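# Seat the matching relay in the rack's empty pocket

## Task

Locate the loose relay (small transparent box with a colored button on top) whose button color is the same as the two relays already in the black rack. Insert it into the rack's vacant pocket with the button facing up, pressed fully down, and resting there on its own once the robot lets go. Both relays already in the rack must stay seated: if either gets raised or leaves the rack, the task fails.

## Robot and tools

Robot: two arms, left_arm and right_arm, each ending in a parallel two-finger gripper. The names are labels only and do not match the sides of any camera image.

Frame: one shared scene frame in metres. The origin sits on the table surface midway between the arms, +z is up, +x points out across the table, and left_arm is on the +y side. The fingers extend along the gripper's own +z axis and close along its y axis. The reported end_effector_position is the spot between the pads when shut; closed fingertips extend about 19 mm past it, fully open ones about 6 mm. Closing pushes the tips roughly 13 mm further out, so keep that gap above surfaces. Printed hand positions can be somewhat off, worse when reaching far.

The row (used by both motion tools): always 18 numbers, even if one arm is idle. First left_arm: x, y, z, qw, qx, qy, qz, then left_gripper position and speed; then the same nine for right_arm and right_gripper. x, y, z are an absolute target place for that gripper's end_effector_position in metres; qw, qx, qy, qz are an absolute target orientation, w first, both in the scene frame. Position and speed are each in -1 to 1.

Gripper numbers: position +1 is open to 85 mm, 0 is roughly 41 mm, about -0.8 is where the pads touch, and -1 means close until blocked. Speed sets how fast the opening changes: near 20 mm/s at -1, 85 at 0, 150 at +1. Grip force is not adjustable; a full close squeezes around 190 to 235 N per pad. For a firm hold send -1 and keep sending it. For a gentle hold open first, then ask for a width a little under the object. To release, send a width larger than the object. The fingers only react to a change of 0.01 or more. To leave a gripper unchanged, repeat its previous two numbers (a 0 is a real command). position_measured_pct reads about 50 minus 50 times the finger position, so 0 is wide open; stopping below about 90 short of the target means something is held, near 90 or above means the pads met on nothing or something tiny.

execute_actions(actions): a list of actions run one after another. Each action is a list of up to 15 rows, one per 1/30 s step; if fewer rows are given, the final row repeats to fill 15 steps. An empty list just reports state and images. Each commanded pose is clipped every step to within 70 mm and 16 degrees of the measured pose, so long moves take several actions; after an action the arm continues at most to its last clipped pose. An action is rejected for both arms if any target is over 0.6 m from that gripper's current position along any of its own axes; if the first action fails this or anything is malformed, nothing runs. To keep orientation fixed, repeat the same quaternion in every row rather than copying the possibly drifted reported one.

move(target, speed, blocking): target is one 18-number row as above (absolute). Each gripper travels a straight line toward it, all arms finishing together, over 0.5 to 10 s; longer paths are cut at 10 s. speed is the path's top speed in m/s, 0.002 to 0.5, default 0.25, with rotation capped at twice that in rad/s. Finger numbers are applied at the start. Paths ignore obstacles and the other arm, and grippers can lag, wander or overshoot speed, especially when stretched. Faster moves and targets set deeper past contact press harder. blocking=false returns after 0.5 s while motion continues; then use wait or stop before sending more motion. The result adds a move: line (done, off_target, moving, held, fault) and lists each gripper's distance from its target; limits=paced means the sent pose was clipped, limits=held means a check blocked some steps and the arm may then speed up.

wait(seconds): 0 to 10, lets the scene run with the last commands held; returns early if a running move ends. stop(): brakes a running move; the fingers keep moving. zoom_image(camera, region): camera is cam_high, cam_low, cam_left_wrist or cam_right_wrist (each 672x504); region is [x0, y0, x1, y1] in pixels from the top-left, at most 504 by 504. finished_scene(scene): ends the current scene, given its number; irreversible, and the relay must already sit in place unaided.

Result lines: the state line shows each gripper's position and quaternion; Hand target lines show what the controller is driving toward; step readings list positions at some steps, with HELD marking steps where an arm's command was held back; pose unreachable means the clearance check altered or blocked that arm's command.

Avoid: pushing objects off the table, dropping or slamming the relay, jamming hard into the rack, disturbing the seated relays, and letting the arms collide. Contact torque reaching a joint's limit (48 N m for the four base joints, 30.2 N m for the wrist joints, held weight included) freezes that arm for 10 s. Holding loads heats motors: MOTOR HOT appears at 60 °C and at 75 °C the arm goes weak and sags (OVER-TEMPERATURE FAULT). Brief external tugs on held parts or nudges to loose ones can happen. For an idle arm, resend its last reported full pose and gripper numbers each call. Quicker, smooth, low-effort motion is preferred.

Each tool is called after "Call:" as name([rows], argument=value, ...), one row to a line, values as JSON.

## Session

Call:
execute_actions(actions=[])

Scene clock: 0.00 s.
left_arm: end_effector_position=(+0.3120, +0.3537, +0.1545) position_measured_pct=0.0 end_effector_quat_wxyz=(+0.035, +0.410, +0.909, -0.066) | right_arm: end_effector_position=(+0.1796, -0.3906, +0.3662) position_measured_pct=0.0 end_effector_quat_wxyz=(-0.110, -0.311, +0.907, -0.262)
Joint positions: left_arm=[-0.554  0.165  0.223  2.27   0.148  0.772  0.173] | right_arm=[-0.312 -0.29  -0.443  2.036  0.316  1.744  1.606]
Joint velocities: left_arm=[-0.001  0.     0.001 -0.    -0.001 -0.     0.   ] | right_arm=[-0.    -0.001 -0.001 -0.    -0.     0.001 -0.002]
Hand target (left_arm): +0.312, +0.354, +0.155; +0.035, +0.410, +0.909, -0.066
Hand target (right_arm): +0.180, -0.391, +0.366; -0.110, -0.311, +0.907, -0.262

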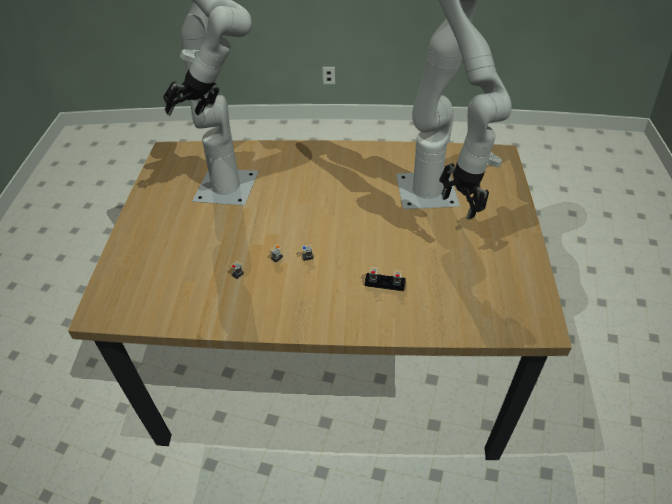

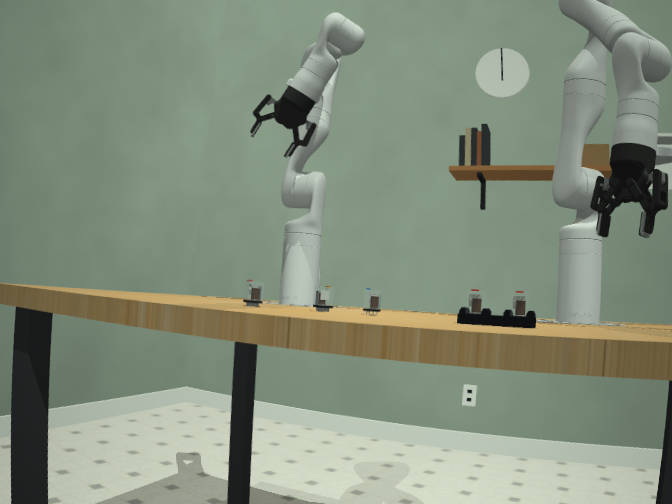

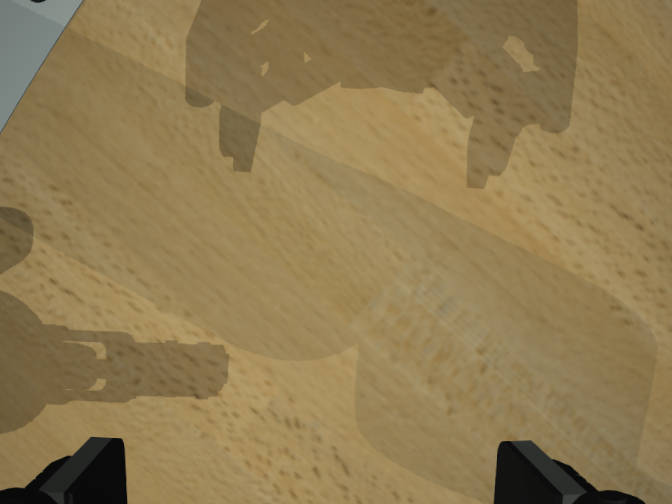

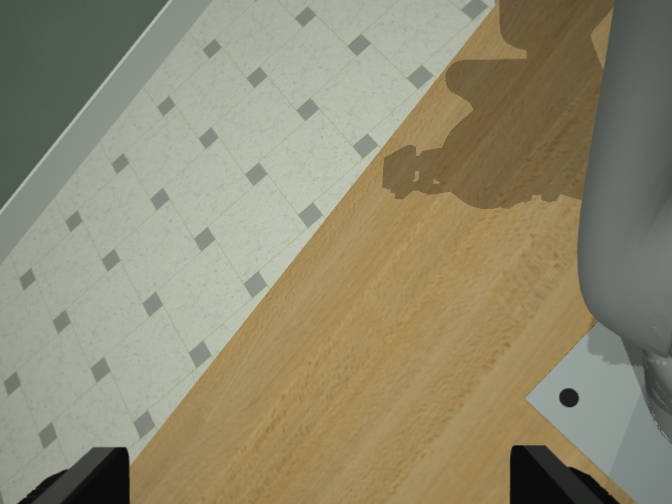

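Call:
zoom_image(camera="cam_high", region=[210, 230, 430, 310])

Call:
zoom_image(camera="cam_low", region=[230, 270, 550, 335])

Region (210, 230, 430, 310) of cam_high's 672x504 image, scaled by 2.291, with more detail than that image has; it fills the top 183 rows of this view, and the rest is white.

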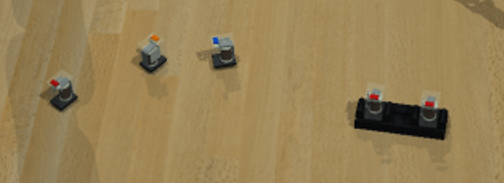

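Region (230, 270, 550, 335) of cam_low's 672x504 image, scaled by 1.575, with more detail than that image has; it fills the top 102 rows of this view, and the rest is white.

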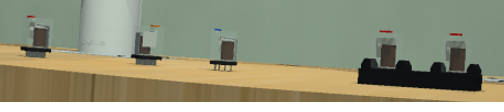

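Call:
move(target=[0.3,0.22,0.2,0,0.707,0.707,0,1,0,0.1796,-0.3906,0.3662,-0.11,-0.311,0.907,-0.262,1,0])

Scene clock: 10.03 s.
left_arm: end_effector_position=(+0.2997, +0.2204, +0.1999) position_measured_pct=0.0 end_effector_quat_wxyz=(-0.001, +0.707, +0.707, -0.000) | right_arm: end_effector_position=(+0.1796, -0.3906, +0.3662) position_measured_pct=0.0 end_effector_quat_wxyz=(-0.110, -0.311, +0.907, -0.262)
Joint positions: left_arm=[-0.201  0.016  0.535  2.224 -0.011  0.906  0.233] | right_arm=[-0.313 -0.29  -0.443  2.036  0.317  1.744  1.606]
Joint velocities: left_arm=[ 0.005  0.     0.007 -0.002 -0.003  0.001  0.003] | right_arm=[ 0.     0.001 -0.001 -0.     0.001 -0.001  0.002]
Hand target (left_arm): +0.300, +0.220, +0.200; -0.001, +0.707, +0.707, -0.000
Hand target (right_arm): +0.180, -0.391, +0.366; -0.110, -0.311, +0.907, -0.262
Off the commanded pose (left_arm): 0.001 m, 0 deg.
Off the commanded pose (right_arm): 0.000 m, 0 deg.
move: done

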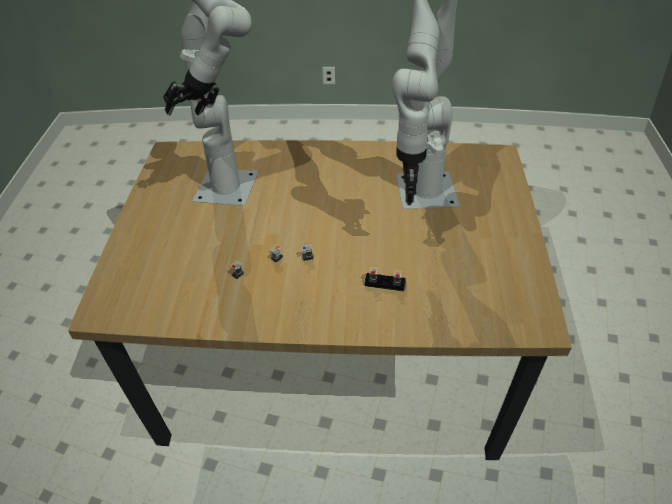

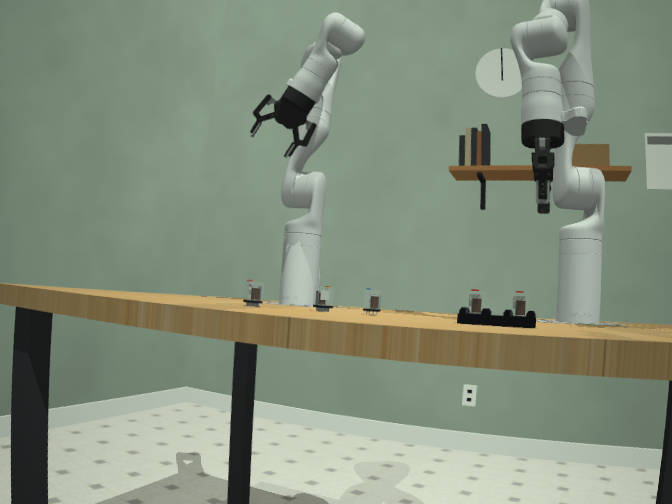

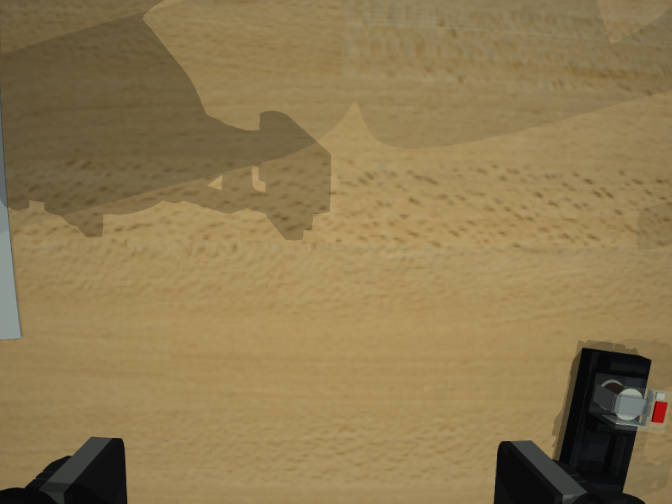

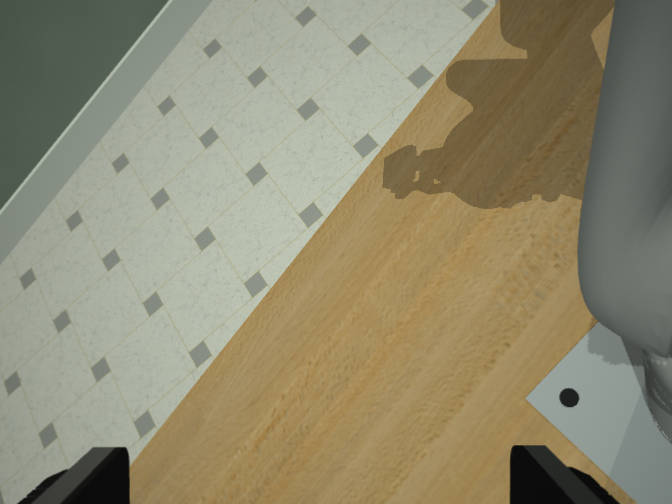

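Call:
move(target=[0.4,0.2,0.2,0,0.707,0.707,0,1,0,0.36,-0.25,0.2,0,0.707,0.707,0,1,0])

Scene clock: 21.07 s.
left_arm: end_effector_position=(+0.3999, +0.2005, +0.2001) position_measured_pct=0.0 end_effector_quat_wxyz=(-0.000, +0.707, +0.707, +0.000) | right_arm: end_effector_position=(+0.3603, -0.2509, +0.2000) position_measured_pct=0.0 end_effector_quat_wxyz=(+0.001, +0.708, +0.707, +0.000)
Joint positions: left_arm=[-0.112  0.274  0.537  1.951 -0.171  0.961  0.398] | right_arm=[-0.207  0.193 -0.325  2.021  0.079  0.938 -0.48 ]
Joint velocities: left_arm=[ 0.     0.002  0.001 -0.001 -0.    -0.     0.001] | right_arm=[-0.004 -0.     0.     0.002  0.005 -0.005 -0.008]
Hand target (left_arm): +0.400, +0.200, +0.200; -0.000, +0.707, +0.707, +0.000
Hand target (right_arm): +0.360, -0.251, +0.200; +0.001, +0.708, +0.707, +0.000
Off the commanded pose (left_arm): 0.000 m, 0 deg.
Off the commanded pose (right_arm): 0.001 m, 0 deg.
move: done

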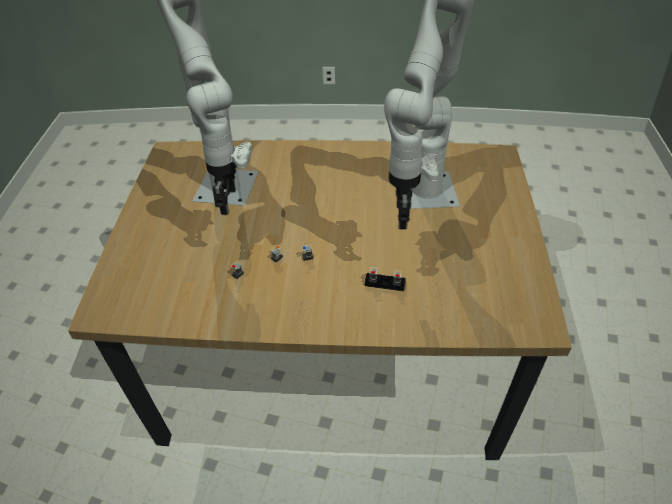

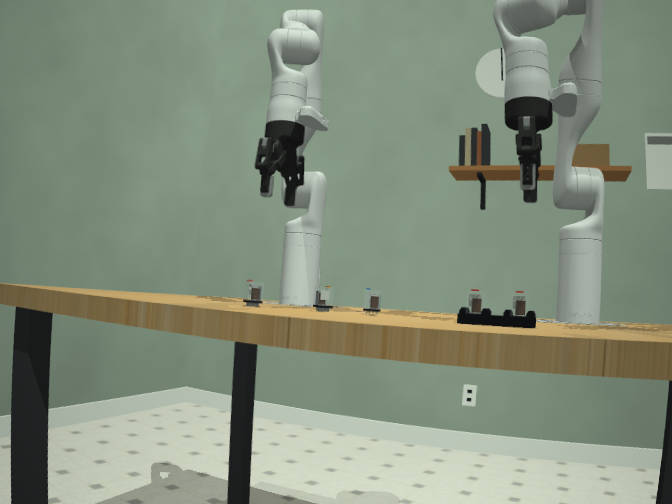

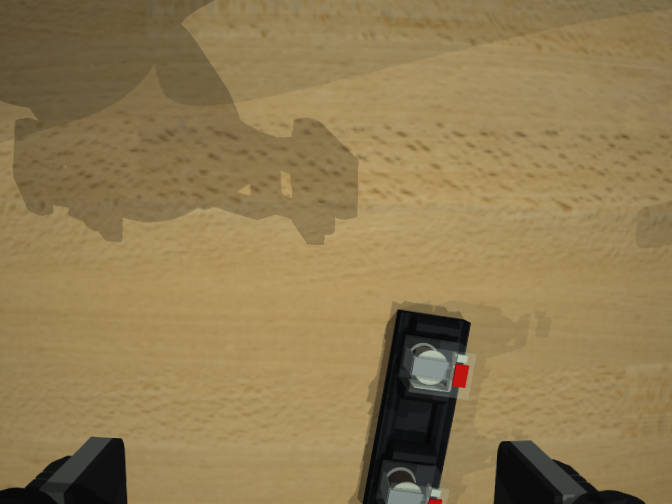

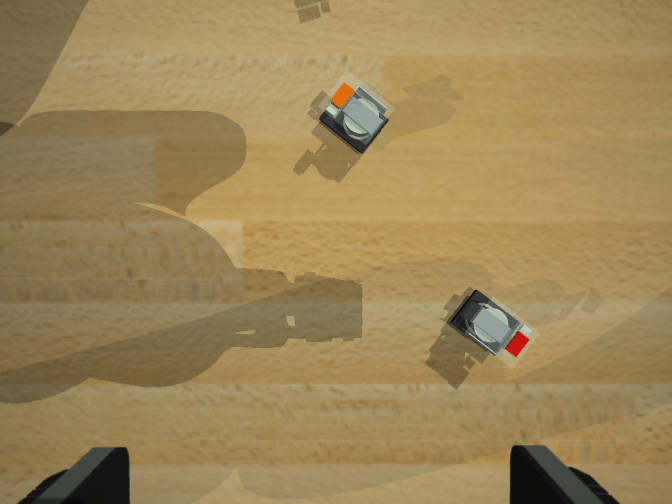

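Call:
move(target=[0.25,0.42,0.3,0,0.707,0.707,0,1,0,0.45,-0.234,0.11,0,0.879,0.477,0,1,0])

Scene clock: 32.43 s.
left_arm: end_effector_position=(+0.2504, +0.4187, +0.3000) position_measured_pct=0.0 end_effector_quat_wxyz=(+0.002, +0.708, +0.707, +0.000) | right_arm: end_effector_position=(+0.4499, -0.2346, +0.1098) position_measured_pct=0.0 end_effector_quat_wxyz=(+0.001, +0.879, +0.477, -0.000)
Joint positions: left_arm=[-0.628 -0.176  0.063  2.029  0.016  1.287 -0.68 ] | right_arm=[-0.321  0.514 -0.166  1.882  0.121  0.755 -1.036]
Joint velocities: left_arm=[-0.002 -0.    -0.005 -0.002  0.001  0.002 -0.004] | right_arm=[-0.001  0.002  0.001 -0.001  0.001 -0.    -0.001]
Hand target (left_arm): +0.250, +0.419, +0.300; +0.002, +0.707, +0.707, +0.000
Hand target (right_arm): +0.450, -0.235, +0.110; +0.001, +0.879, +0.477, -0.000
Off the commanded pose (left_arm): 0.001 m, 0 deg.
Off the commanded pose (right_arm): 0.001 m, 0 deg.
move: done

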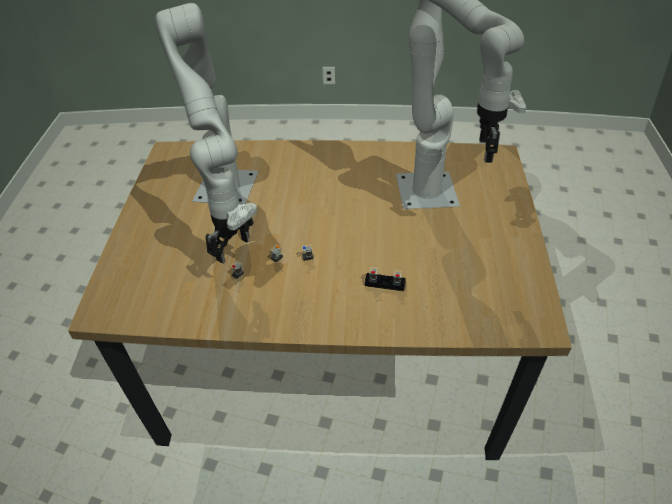

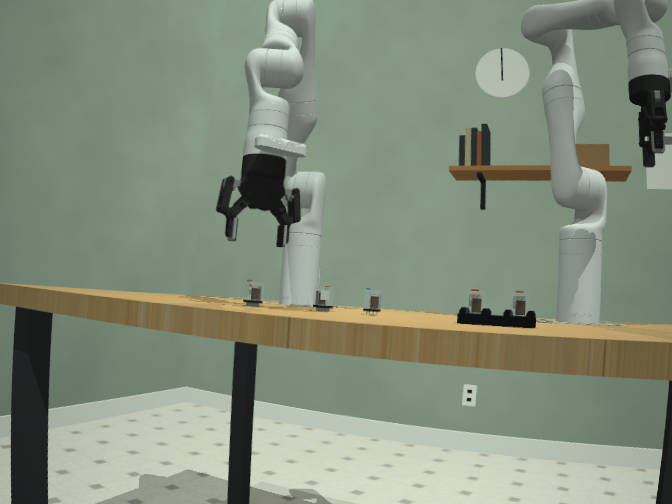

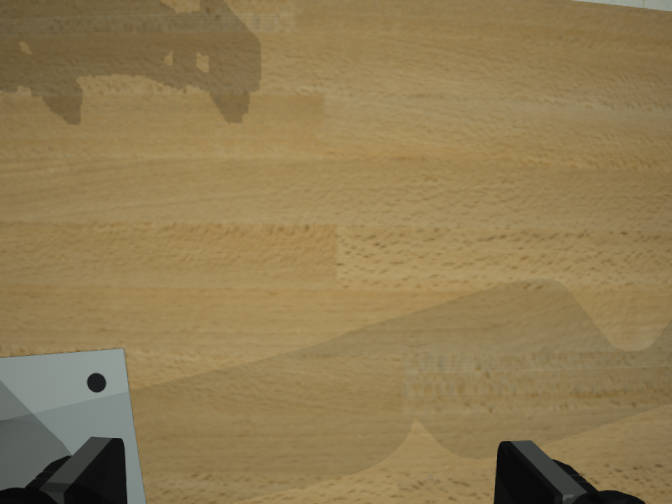

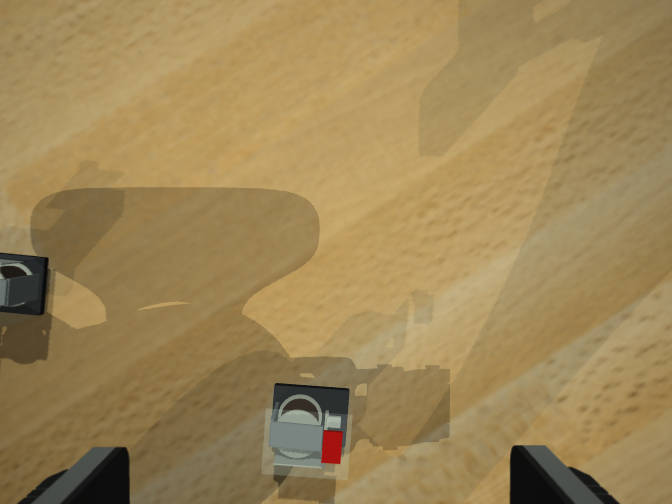

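Call:
move(target=[0.25,0.42,0.3,0,0.707,0.707,0,1,0,0.440,-0.240,0.045,0,0.891,0.454,0,0.2,0], speed=0.1)

Scene clock: 40.23 s.
left_arm: end_effector_position=(+0.2500, +0.4200, +0.3000) position_measured_pct=0.0 end_effector_quat_wxyz=(-0.000, +0.707, +0.707, +0.000) | right_arm: end_effector_position=(+0.4400, -0.2402, +0.0453) position_measured_pct=40.1 end_effector_quat_wxyz=(+0.000, +0.891, +0.454, +0.000)
Joint positions: left_arm=[-0.628 -0.174  0.064  2.028  0.012  1.288 -0.677] | right_arm=[-0.344  0.626 -0.128  1.975  0.145  0.549 -1.105]
Joint velocities: left_arm=[-0.001  0.     0.    -0.    -0.001 -0.     0.   ] | right_arm=[-0.002  0.005  0.     0.001  0.002 -0.002 -0.003]
Hand target (left_arm): +0.250, +0.420, +0.300; -0.000, +0.707, +0.707, -0.000
Hand target (right_arm): +0.440, -0.240, +0.045; +0.000, +0.891, +0.454, -0.000
Off the commanded pose (left_arm): 0.000 m, 0 deg.
Off the commanded pose (right_arm): 0.000 m, 0 deg.
move: done

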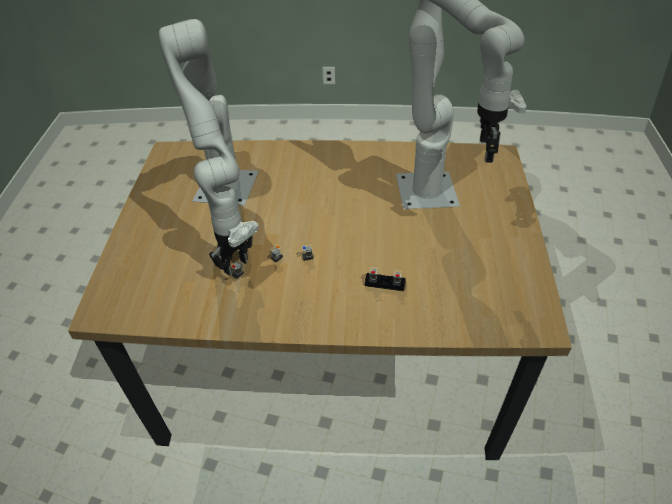

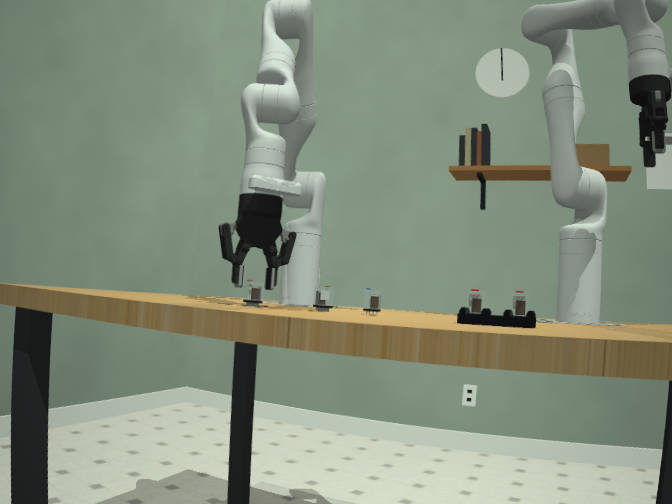

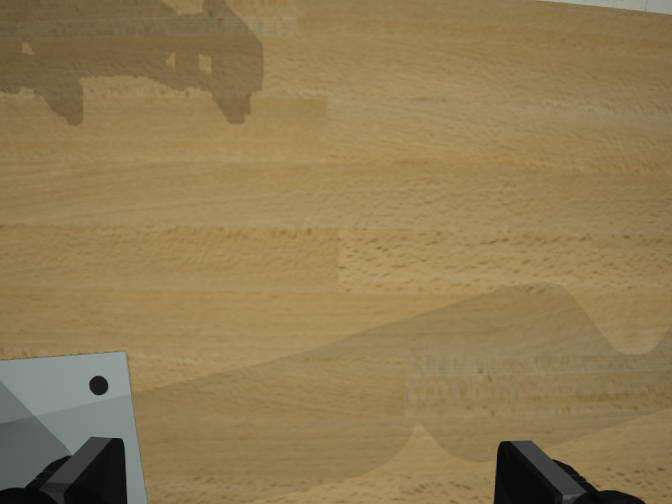

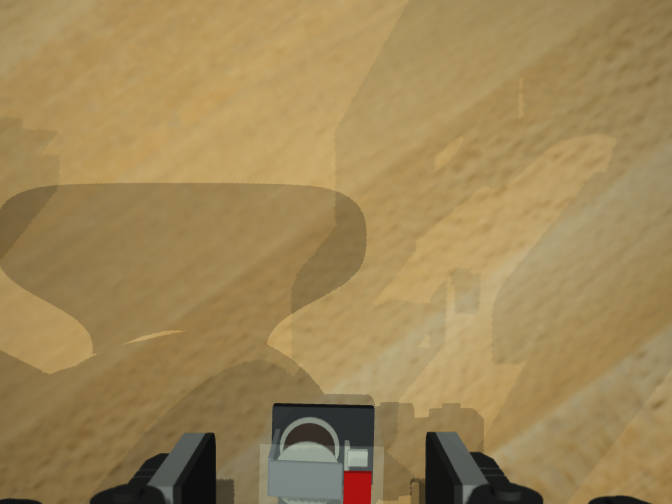

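Call:
move(target=[0.25,0.42,0.3,0,0.707,0.707,0,1,0,0.440,-0.240,0.025,0,0.891,0.454,0,0.2,0], speed=0.05)

Call:
zoom_image(camera="cam_low", region=[190, 220, 330, 320])

Call:
zoom_image(camera="cam_high", region=[190, 220, 290, 295])

Scene clock: 46.13 s.
left_arm: end_effector_position=(+0.2500, +0.4200, +0.3000) position_measured_pct=0.0 end_effector_quat_wxyz=(+0.000, +0.707, +0.707, +0.000) | right_arm: end_effector_position=(+0.4400, -0.2401, +0.0252) position_measured_pct=40.1 end_effector_quat_wxyz=(+0.000, +0.891, +0.454, +0.000)
Joint positions: left_arm=[-0.628 -0.174  0.064  2.028  0.012  1.288 -0.677] | right_arm=[-0.351  0.671 -0.118  1.985  0.155  0.494 -1.114]
Joint velocities: left_arm=[-0.001  0.    -0.001  0.     0.    -0.     0.   ] | right_arm=[-0.001  0.004 -0.002  0.002 -0.001 -0.002 -0.001]
Hand target (left_arm): +0.250, +0.420, +0.300; -0.000, +0.707, +0.707, -0.000
Hand target (right_arm): +0.440, -0.240, +0.025; +0.000, +0.891, +0.454, -0.000
Off the commanded pose (left_arm): 0.000 m, 0 deg.
Off the commanded pose (right_arm): 0.000 m, 0 deg.
move: done

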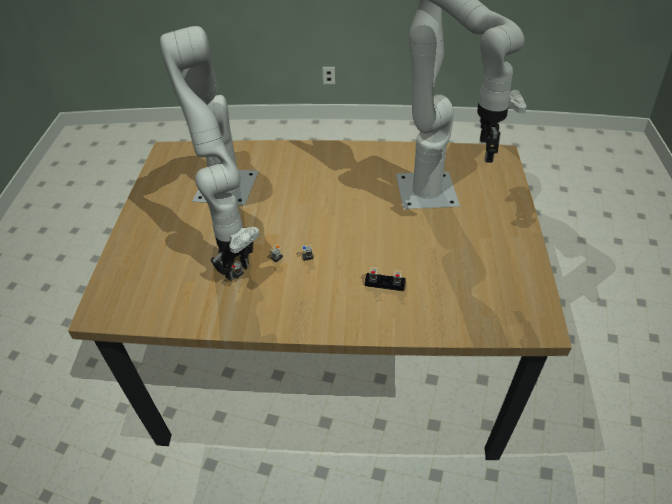

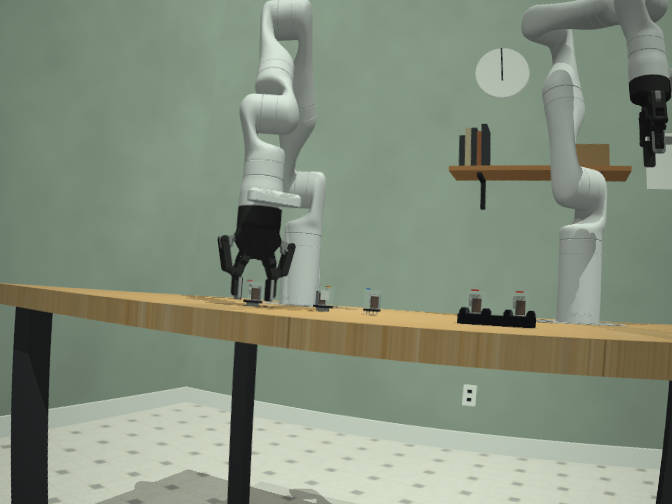

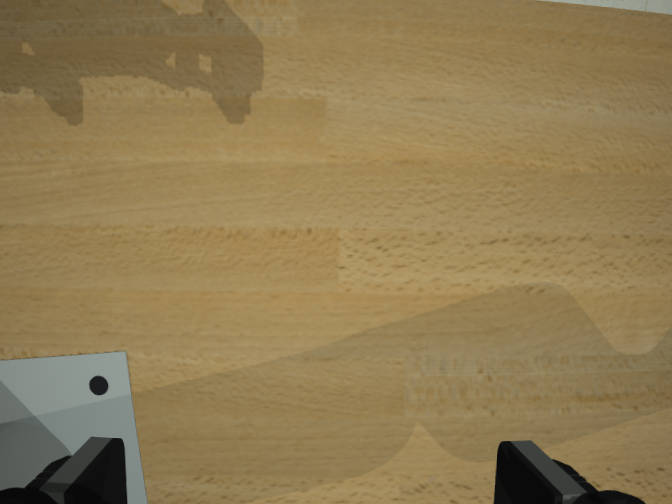

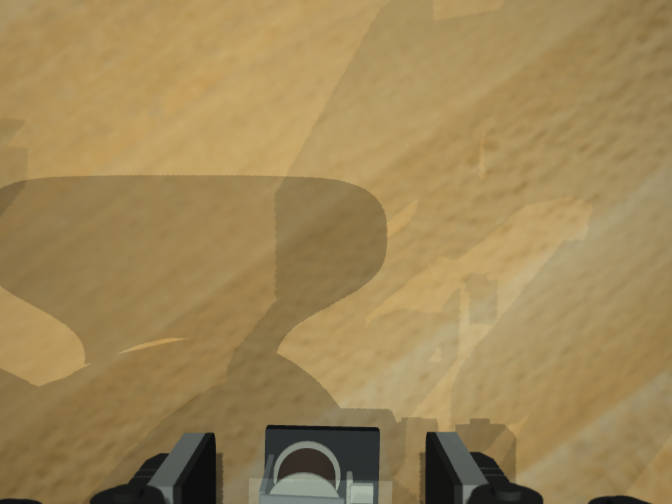

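Region (190, 220, 330, 320) of cam_low's 672x504 image, scaled by 3.600, with more detail than that image has; it fills the top 360 rows of this view, and the rest is white.

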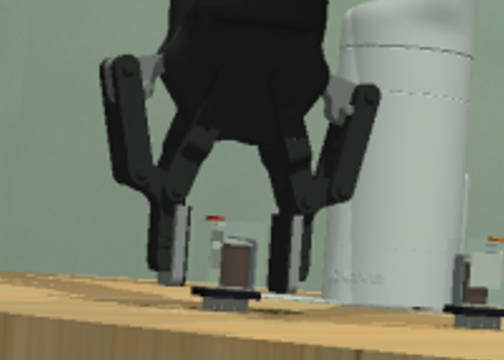

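Region (190, 220, 290, 295) of cam_high's 672x504 image, scaled by 5.040, with more detail than that image has; it fills the top 378 rows of this view, and the rest is white.

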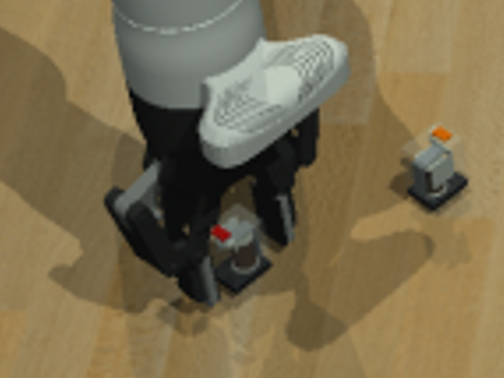

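Call:
move(target=[0.25,0.42,0.3,0,0.707,0.707,0,1,0,0.440,-0.240,0.034,0,0.891,0.454,0,0.2,0], speed=0.05)

Call:
move(target=[0.25,0.42,0.3,0,0.707,0.707,0,1,0,0.440,-0.240,0.034,0,0.891,0.454,0,-1,0])

Call:
move(target=[0.25,0.42,0.3,0,0.707,0.707,0,1,0,0.440,-0.240,0.12,0,0.891,0.454,0,-1,0], speed=0.1)

Scene clock: 51.30 s.
left_arm: end_effector_position=(+0.2500, +0.4200, +0.3000) position_measured_pct=0.0 end_effector_quat_wxyz=(+0.000, +0.707, +0.707, +0.000) | right_arm: end_effector_position=(+0.4400, -0.2400, +0.0338) position_measured_pct=40.1 end_effector_quat_wxyz=(-0.000, +0.891, +0.454, -0.000)
Joint positions: left_arm=[-0.628 -0.174  0.064  2.028  0.012  1.288 -0.677] | right_arm=[-0.348  0.652 -0.123  1.98   0.15   0.518 -1.11 ]
Joint velocities: left_arm=[-0.     0.     0.    -0.    -0.     0.001 -0.   ] | right_arm=[ 0.001 -0.005  0.002 -0.002 -0.001  0.004  0.   ]
Hand target (left_arm): +0.250, +0.420, +0.300; +0.000, +0.707, +0.707, -0.000
Hand target (right_arm): +0.440, -0.240, +0.034; -0.000, +0.891, +0.454, +0.000
Off the commanded pose (left_arm): 0.000 m, 0 deg.
Off the commanded pose (right_arm): 0.000 m, 0 deg.
move: done

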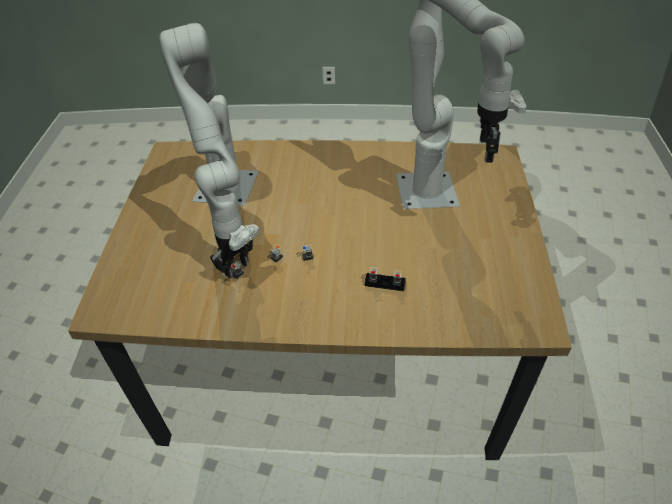

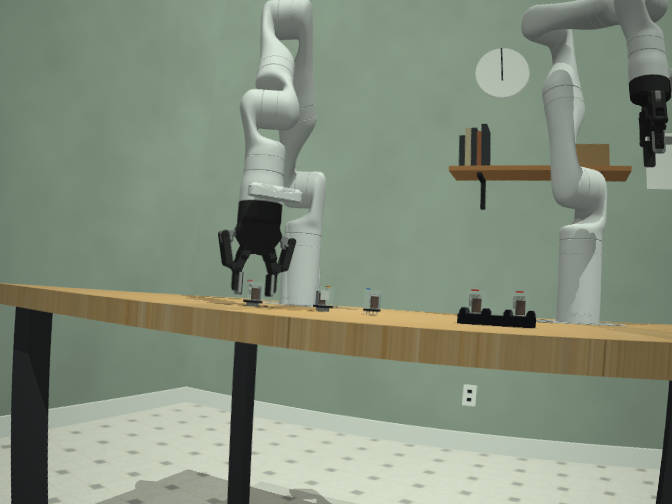

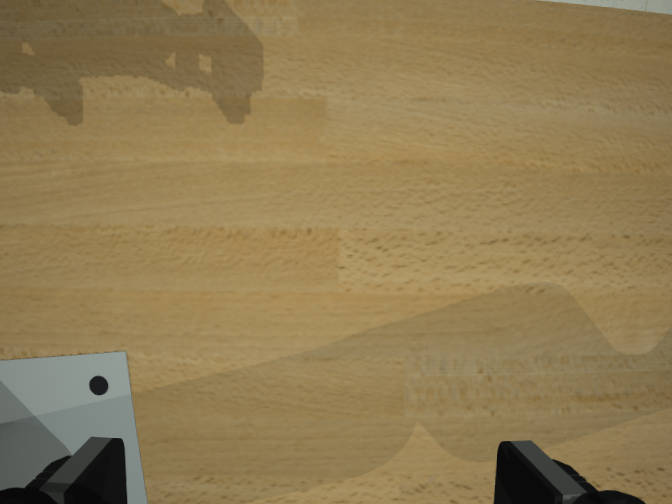

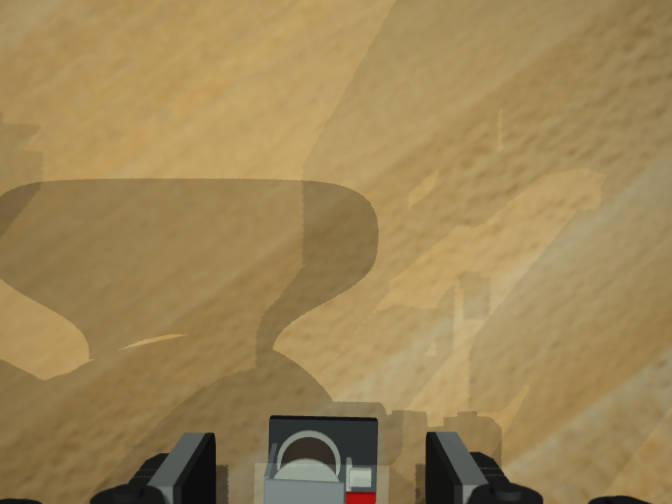

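Scene clock: 52.00 s.
left_arm: end_effector_position=(+0.2500, +0.4200, +0.3000) position_measured_pct=0.0 end_effector_quat_wxyz=(+0.000, +0.707, +0.707, +0.000) | right_arm: end_effector_position=(+0.4401, -0.2399, +0.0343) position_measured_pct=65.9 end_effector_quat_wxyz=(+0.000, +0.891, +0.454, +0.000)
Joint positions: left_arm=[-0.628 -0.174  0.064  2.028  0.012  1.288 -0.677] | right_arm=[-0.348  0.651 -0.123  1.98   0.15   0.519 -1.11 ]
Joint velocities: left_arm=[ 0.     0.    -0.001  0.    -0.001 -0.001 -0.   ] | right_arm=[ 0.     0.     0.002 -0.001  0.    -0.    -0.003]
Hand target (left_arm): +0.250, +0.420, +0.300; +0.000, +0.707, +0.707, -0.000
Hand target (right_arm): +0.440, -0.240, +0.034; -0.000, +0.891, +0.454, -0.000
Off the commanded pose (left_arm): 0.000 m, 0 deg.
Off the commanded pose (right_arm): 0.000 m, 0 deg.
move: done

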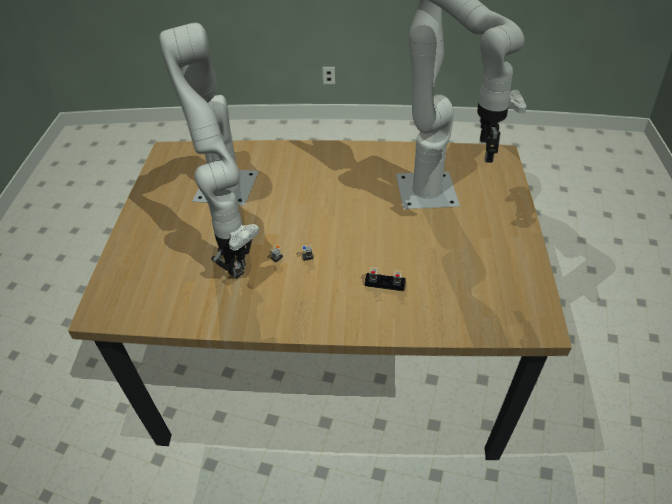

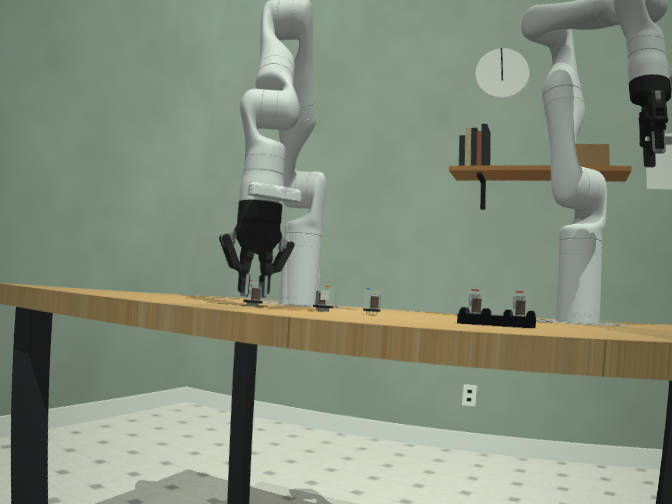

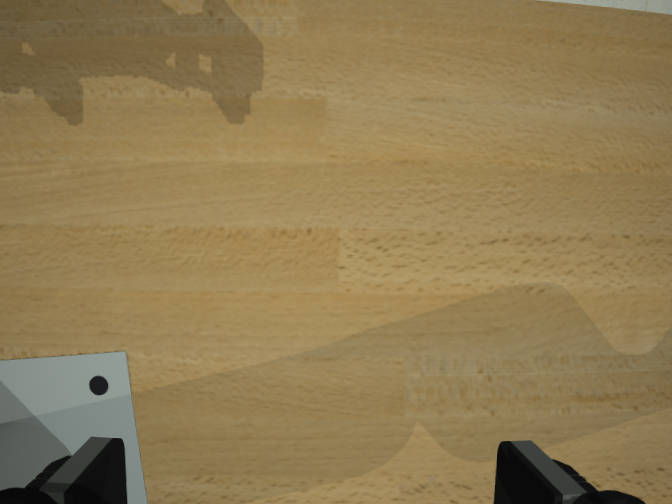

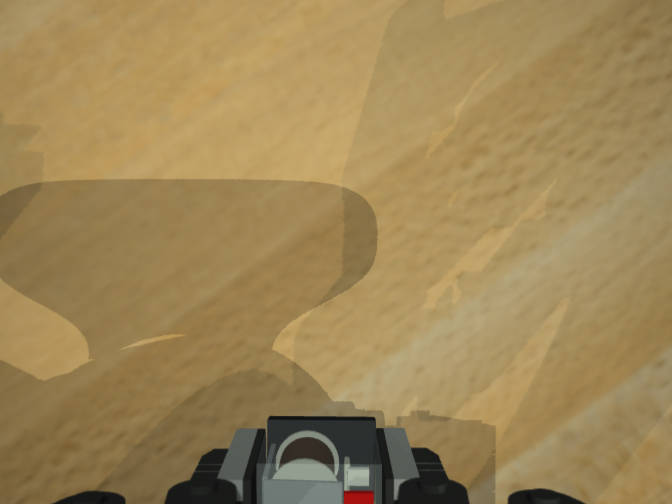

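Scene clock: 53.27 s.
left_arm: end_effector_position=(+0.2500, +0.4200, +0.3000) position_measured_pct=0.0 end_effector_quat_wxyz=(+0.000, +0.707, +0.707, +0.000) | right_arm: end_effector_position=(+0.4401, -0.2398, +0.1198) position_measured_pct=65.9 end_effector_quat_wxyz=(-0.000, +0.891, +0.454, -0.000)
Joint positions: left_arm=[-0.628 -0.174  0.064  2.028  0.012  1.288 -0.677] | right_arm=[-0.32   0.477 -0.158  1.906  0.103  0.766 -1.068]
Joint velocities: left_arm=[-0.     0.    -0.001 -0.    -0.001 -0.001  0.   ] | right_arm=[ 0.001 -0.007 -0.001 -0.001 -0.     0.005  0.   ]
Hand target (left_arm): +0.250, +0.420, +0.300; +0.000, +0.707, +0.707, -0.000
Hand target (right_arm): +0.440, -0.240, +0.120; -0.000, +0.891, +0.454, +0.000
Off the commanded pose (left_arm): 0.000 m, 0 deg.
Off the commanded pose (right_arm): 0.000 m, 0 deg.
move: done

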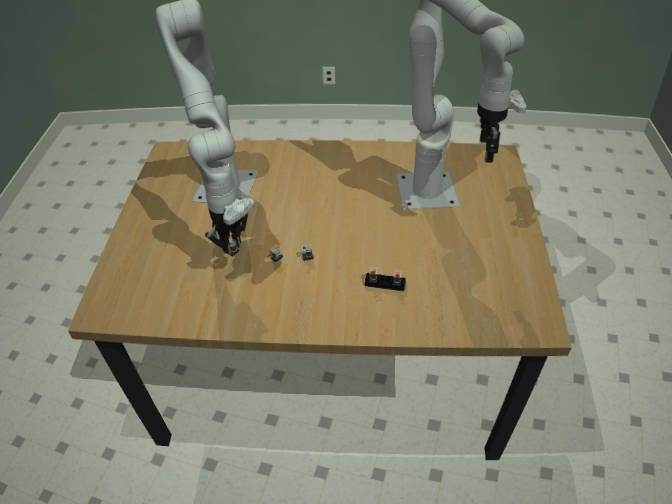

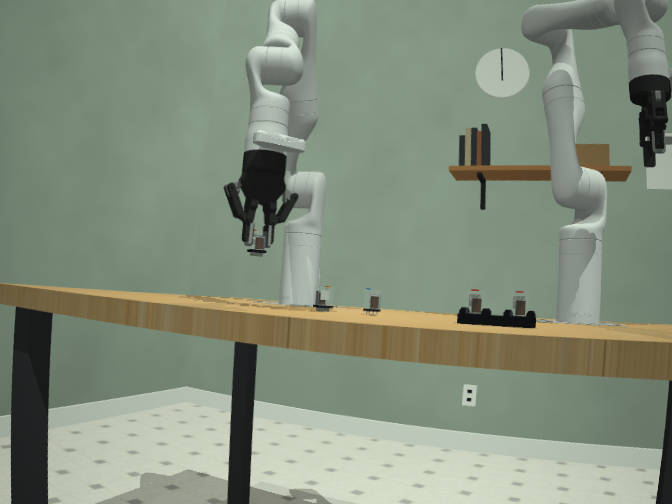

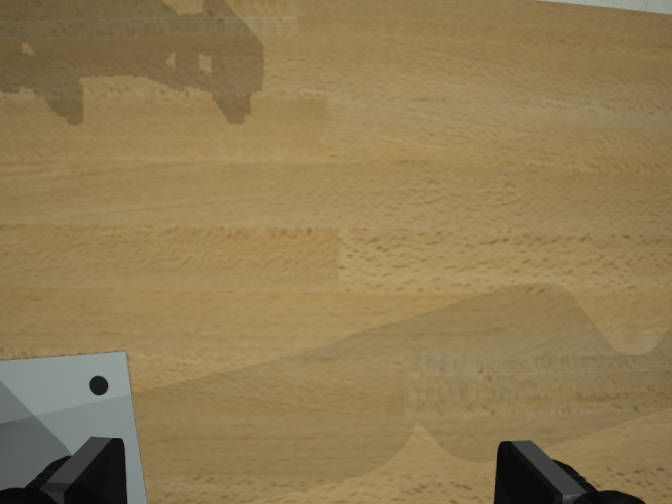

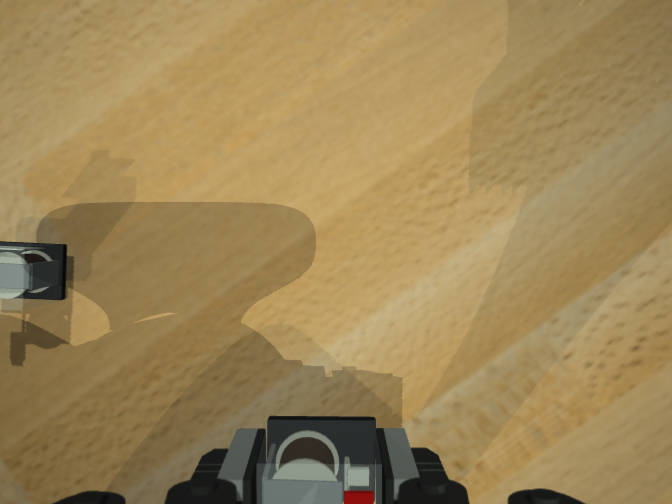

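Call:
move(target=[0.25,0.42,0.3,0,0.707,0.707,0,1,0,0.452,0.15,0.1,0,0.783,0.622,0,-1,0], speed=0.2)

Call:
zoom_image(camera="cam_low", region=[430, 230, 570, 335])

Call:
zoom_image(camera="cam_high", region=[340, 230, 440, 305])

Scene clock: 59.83 s.
left_arm: end_effector_position=(+0.2500, +0.4200, +0.3000) position_measured_pct=0.0 end_effector_quat_wxyz=(+0.000, +0.707, +0.707, +0.000) | right_arm: end_effector_position=(+0.4529, +0.1503, +0.0999) position_measured_pct=65.9 end_effector_quat_wxyz=(+0.000, +0.783, +0.622, +0.001)
Joint positions: left_arm=[-0.628 -0.174  0.064  2.028  0.012  1.288 -0.677] | right_arm=[-0.933  0.989 -0.238  0.934  0.211  1.238 -1.267]
Joint velocities: left_arm=[ 0.     0.     0.001  0.     0.    -0.001 -0.   ] | right_arm=[-0.004  0.014  0.001 -0.017 -0.001  0.011  0.003]
Hand target (left_arm): +0.250, +0.420, +0.300; +0.000, +0.707, +0.707, -0.000
Hand target (right_arm): +0.453, +0.150, +0.099; +0.000, +0.783, +0.623, +0.000
Off the commanded pose (left_arm): 0.000 m, 0 deg.
Off the commanded pose (right_arm): 0.001 m, 0 deg.
move: done

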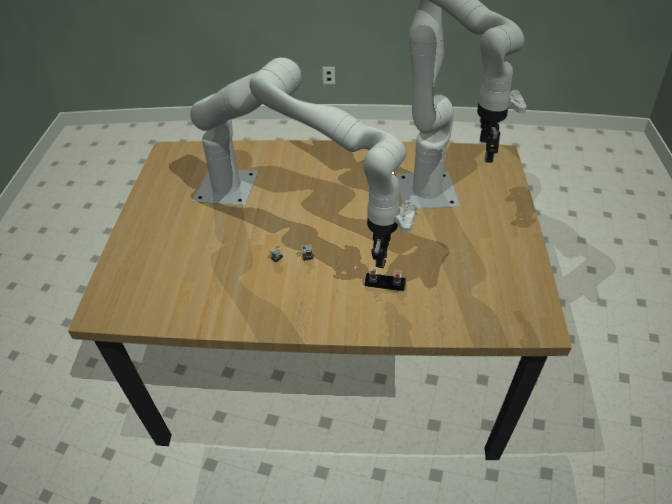

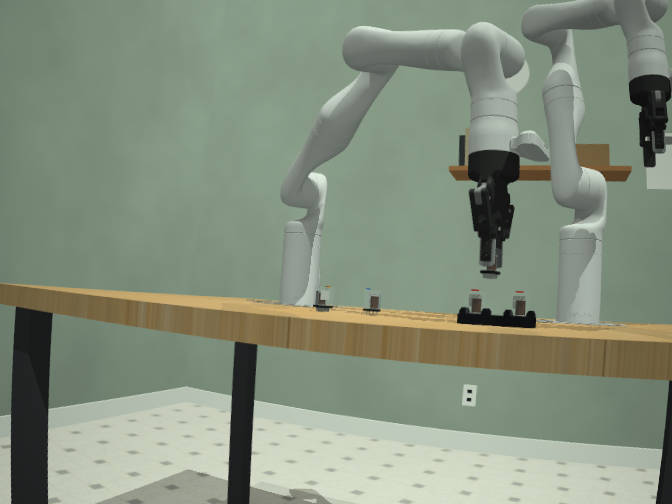

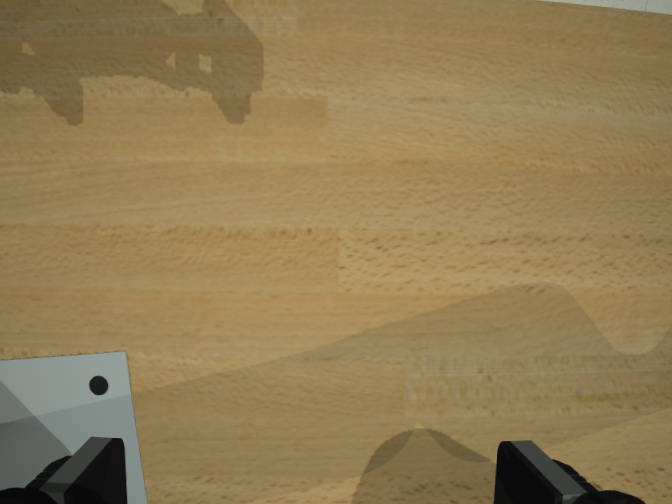

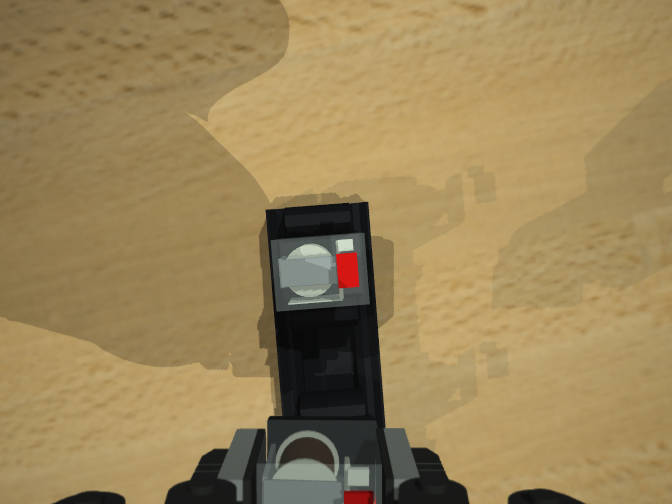

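Region (430, 230, 570, 335) of cam_low's 672x504 image, scaled by 3.600, with more detail than that image has; it fills the top 378 rows of this view, and the rest is white.

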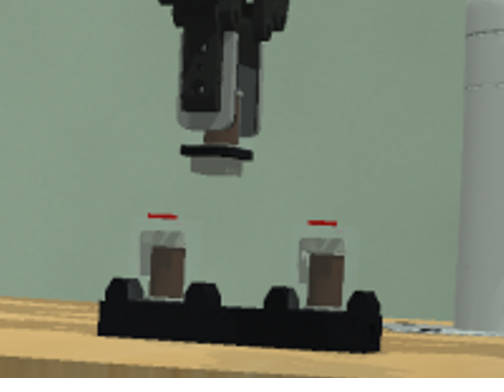

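Region (340, 230, 440, 305) of cam_high's 672x504 image, scaled by 5.040, with more detail than that image has; it fills the top 378 rows of this view, and the rest is white.

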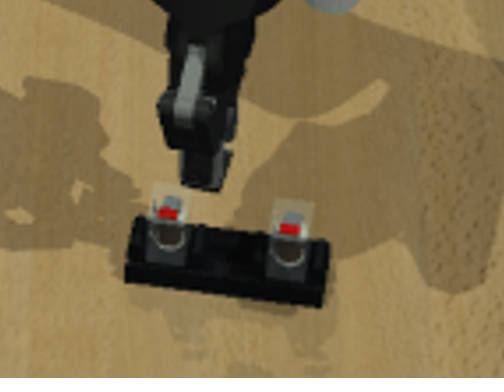

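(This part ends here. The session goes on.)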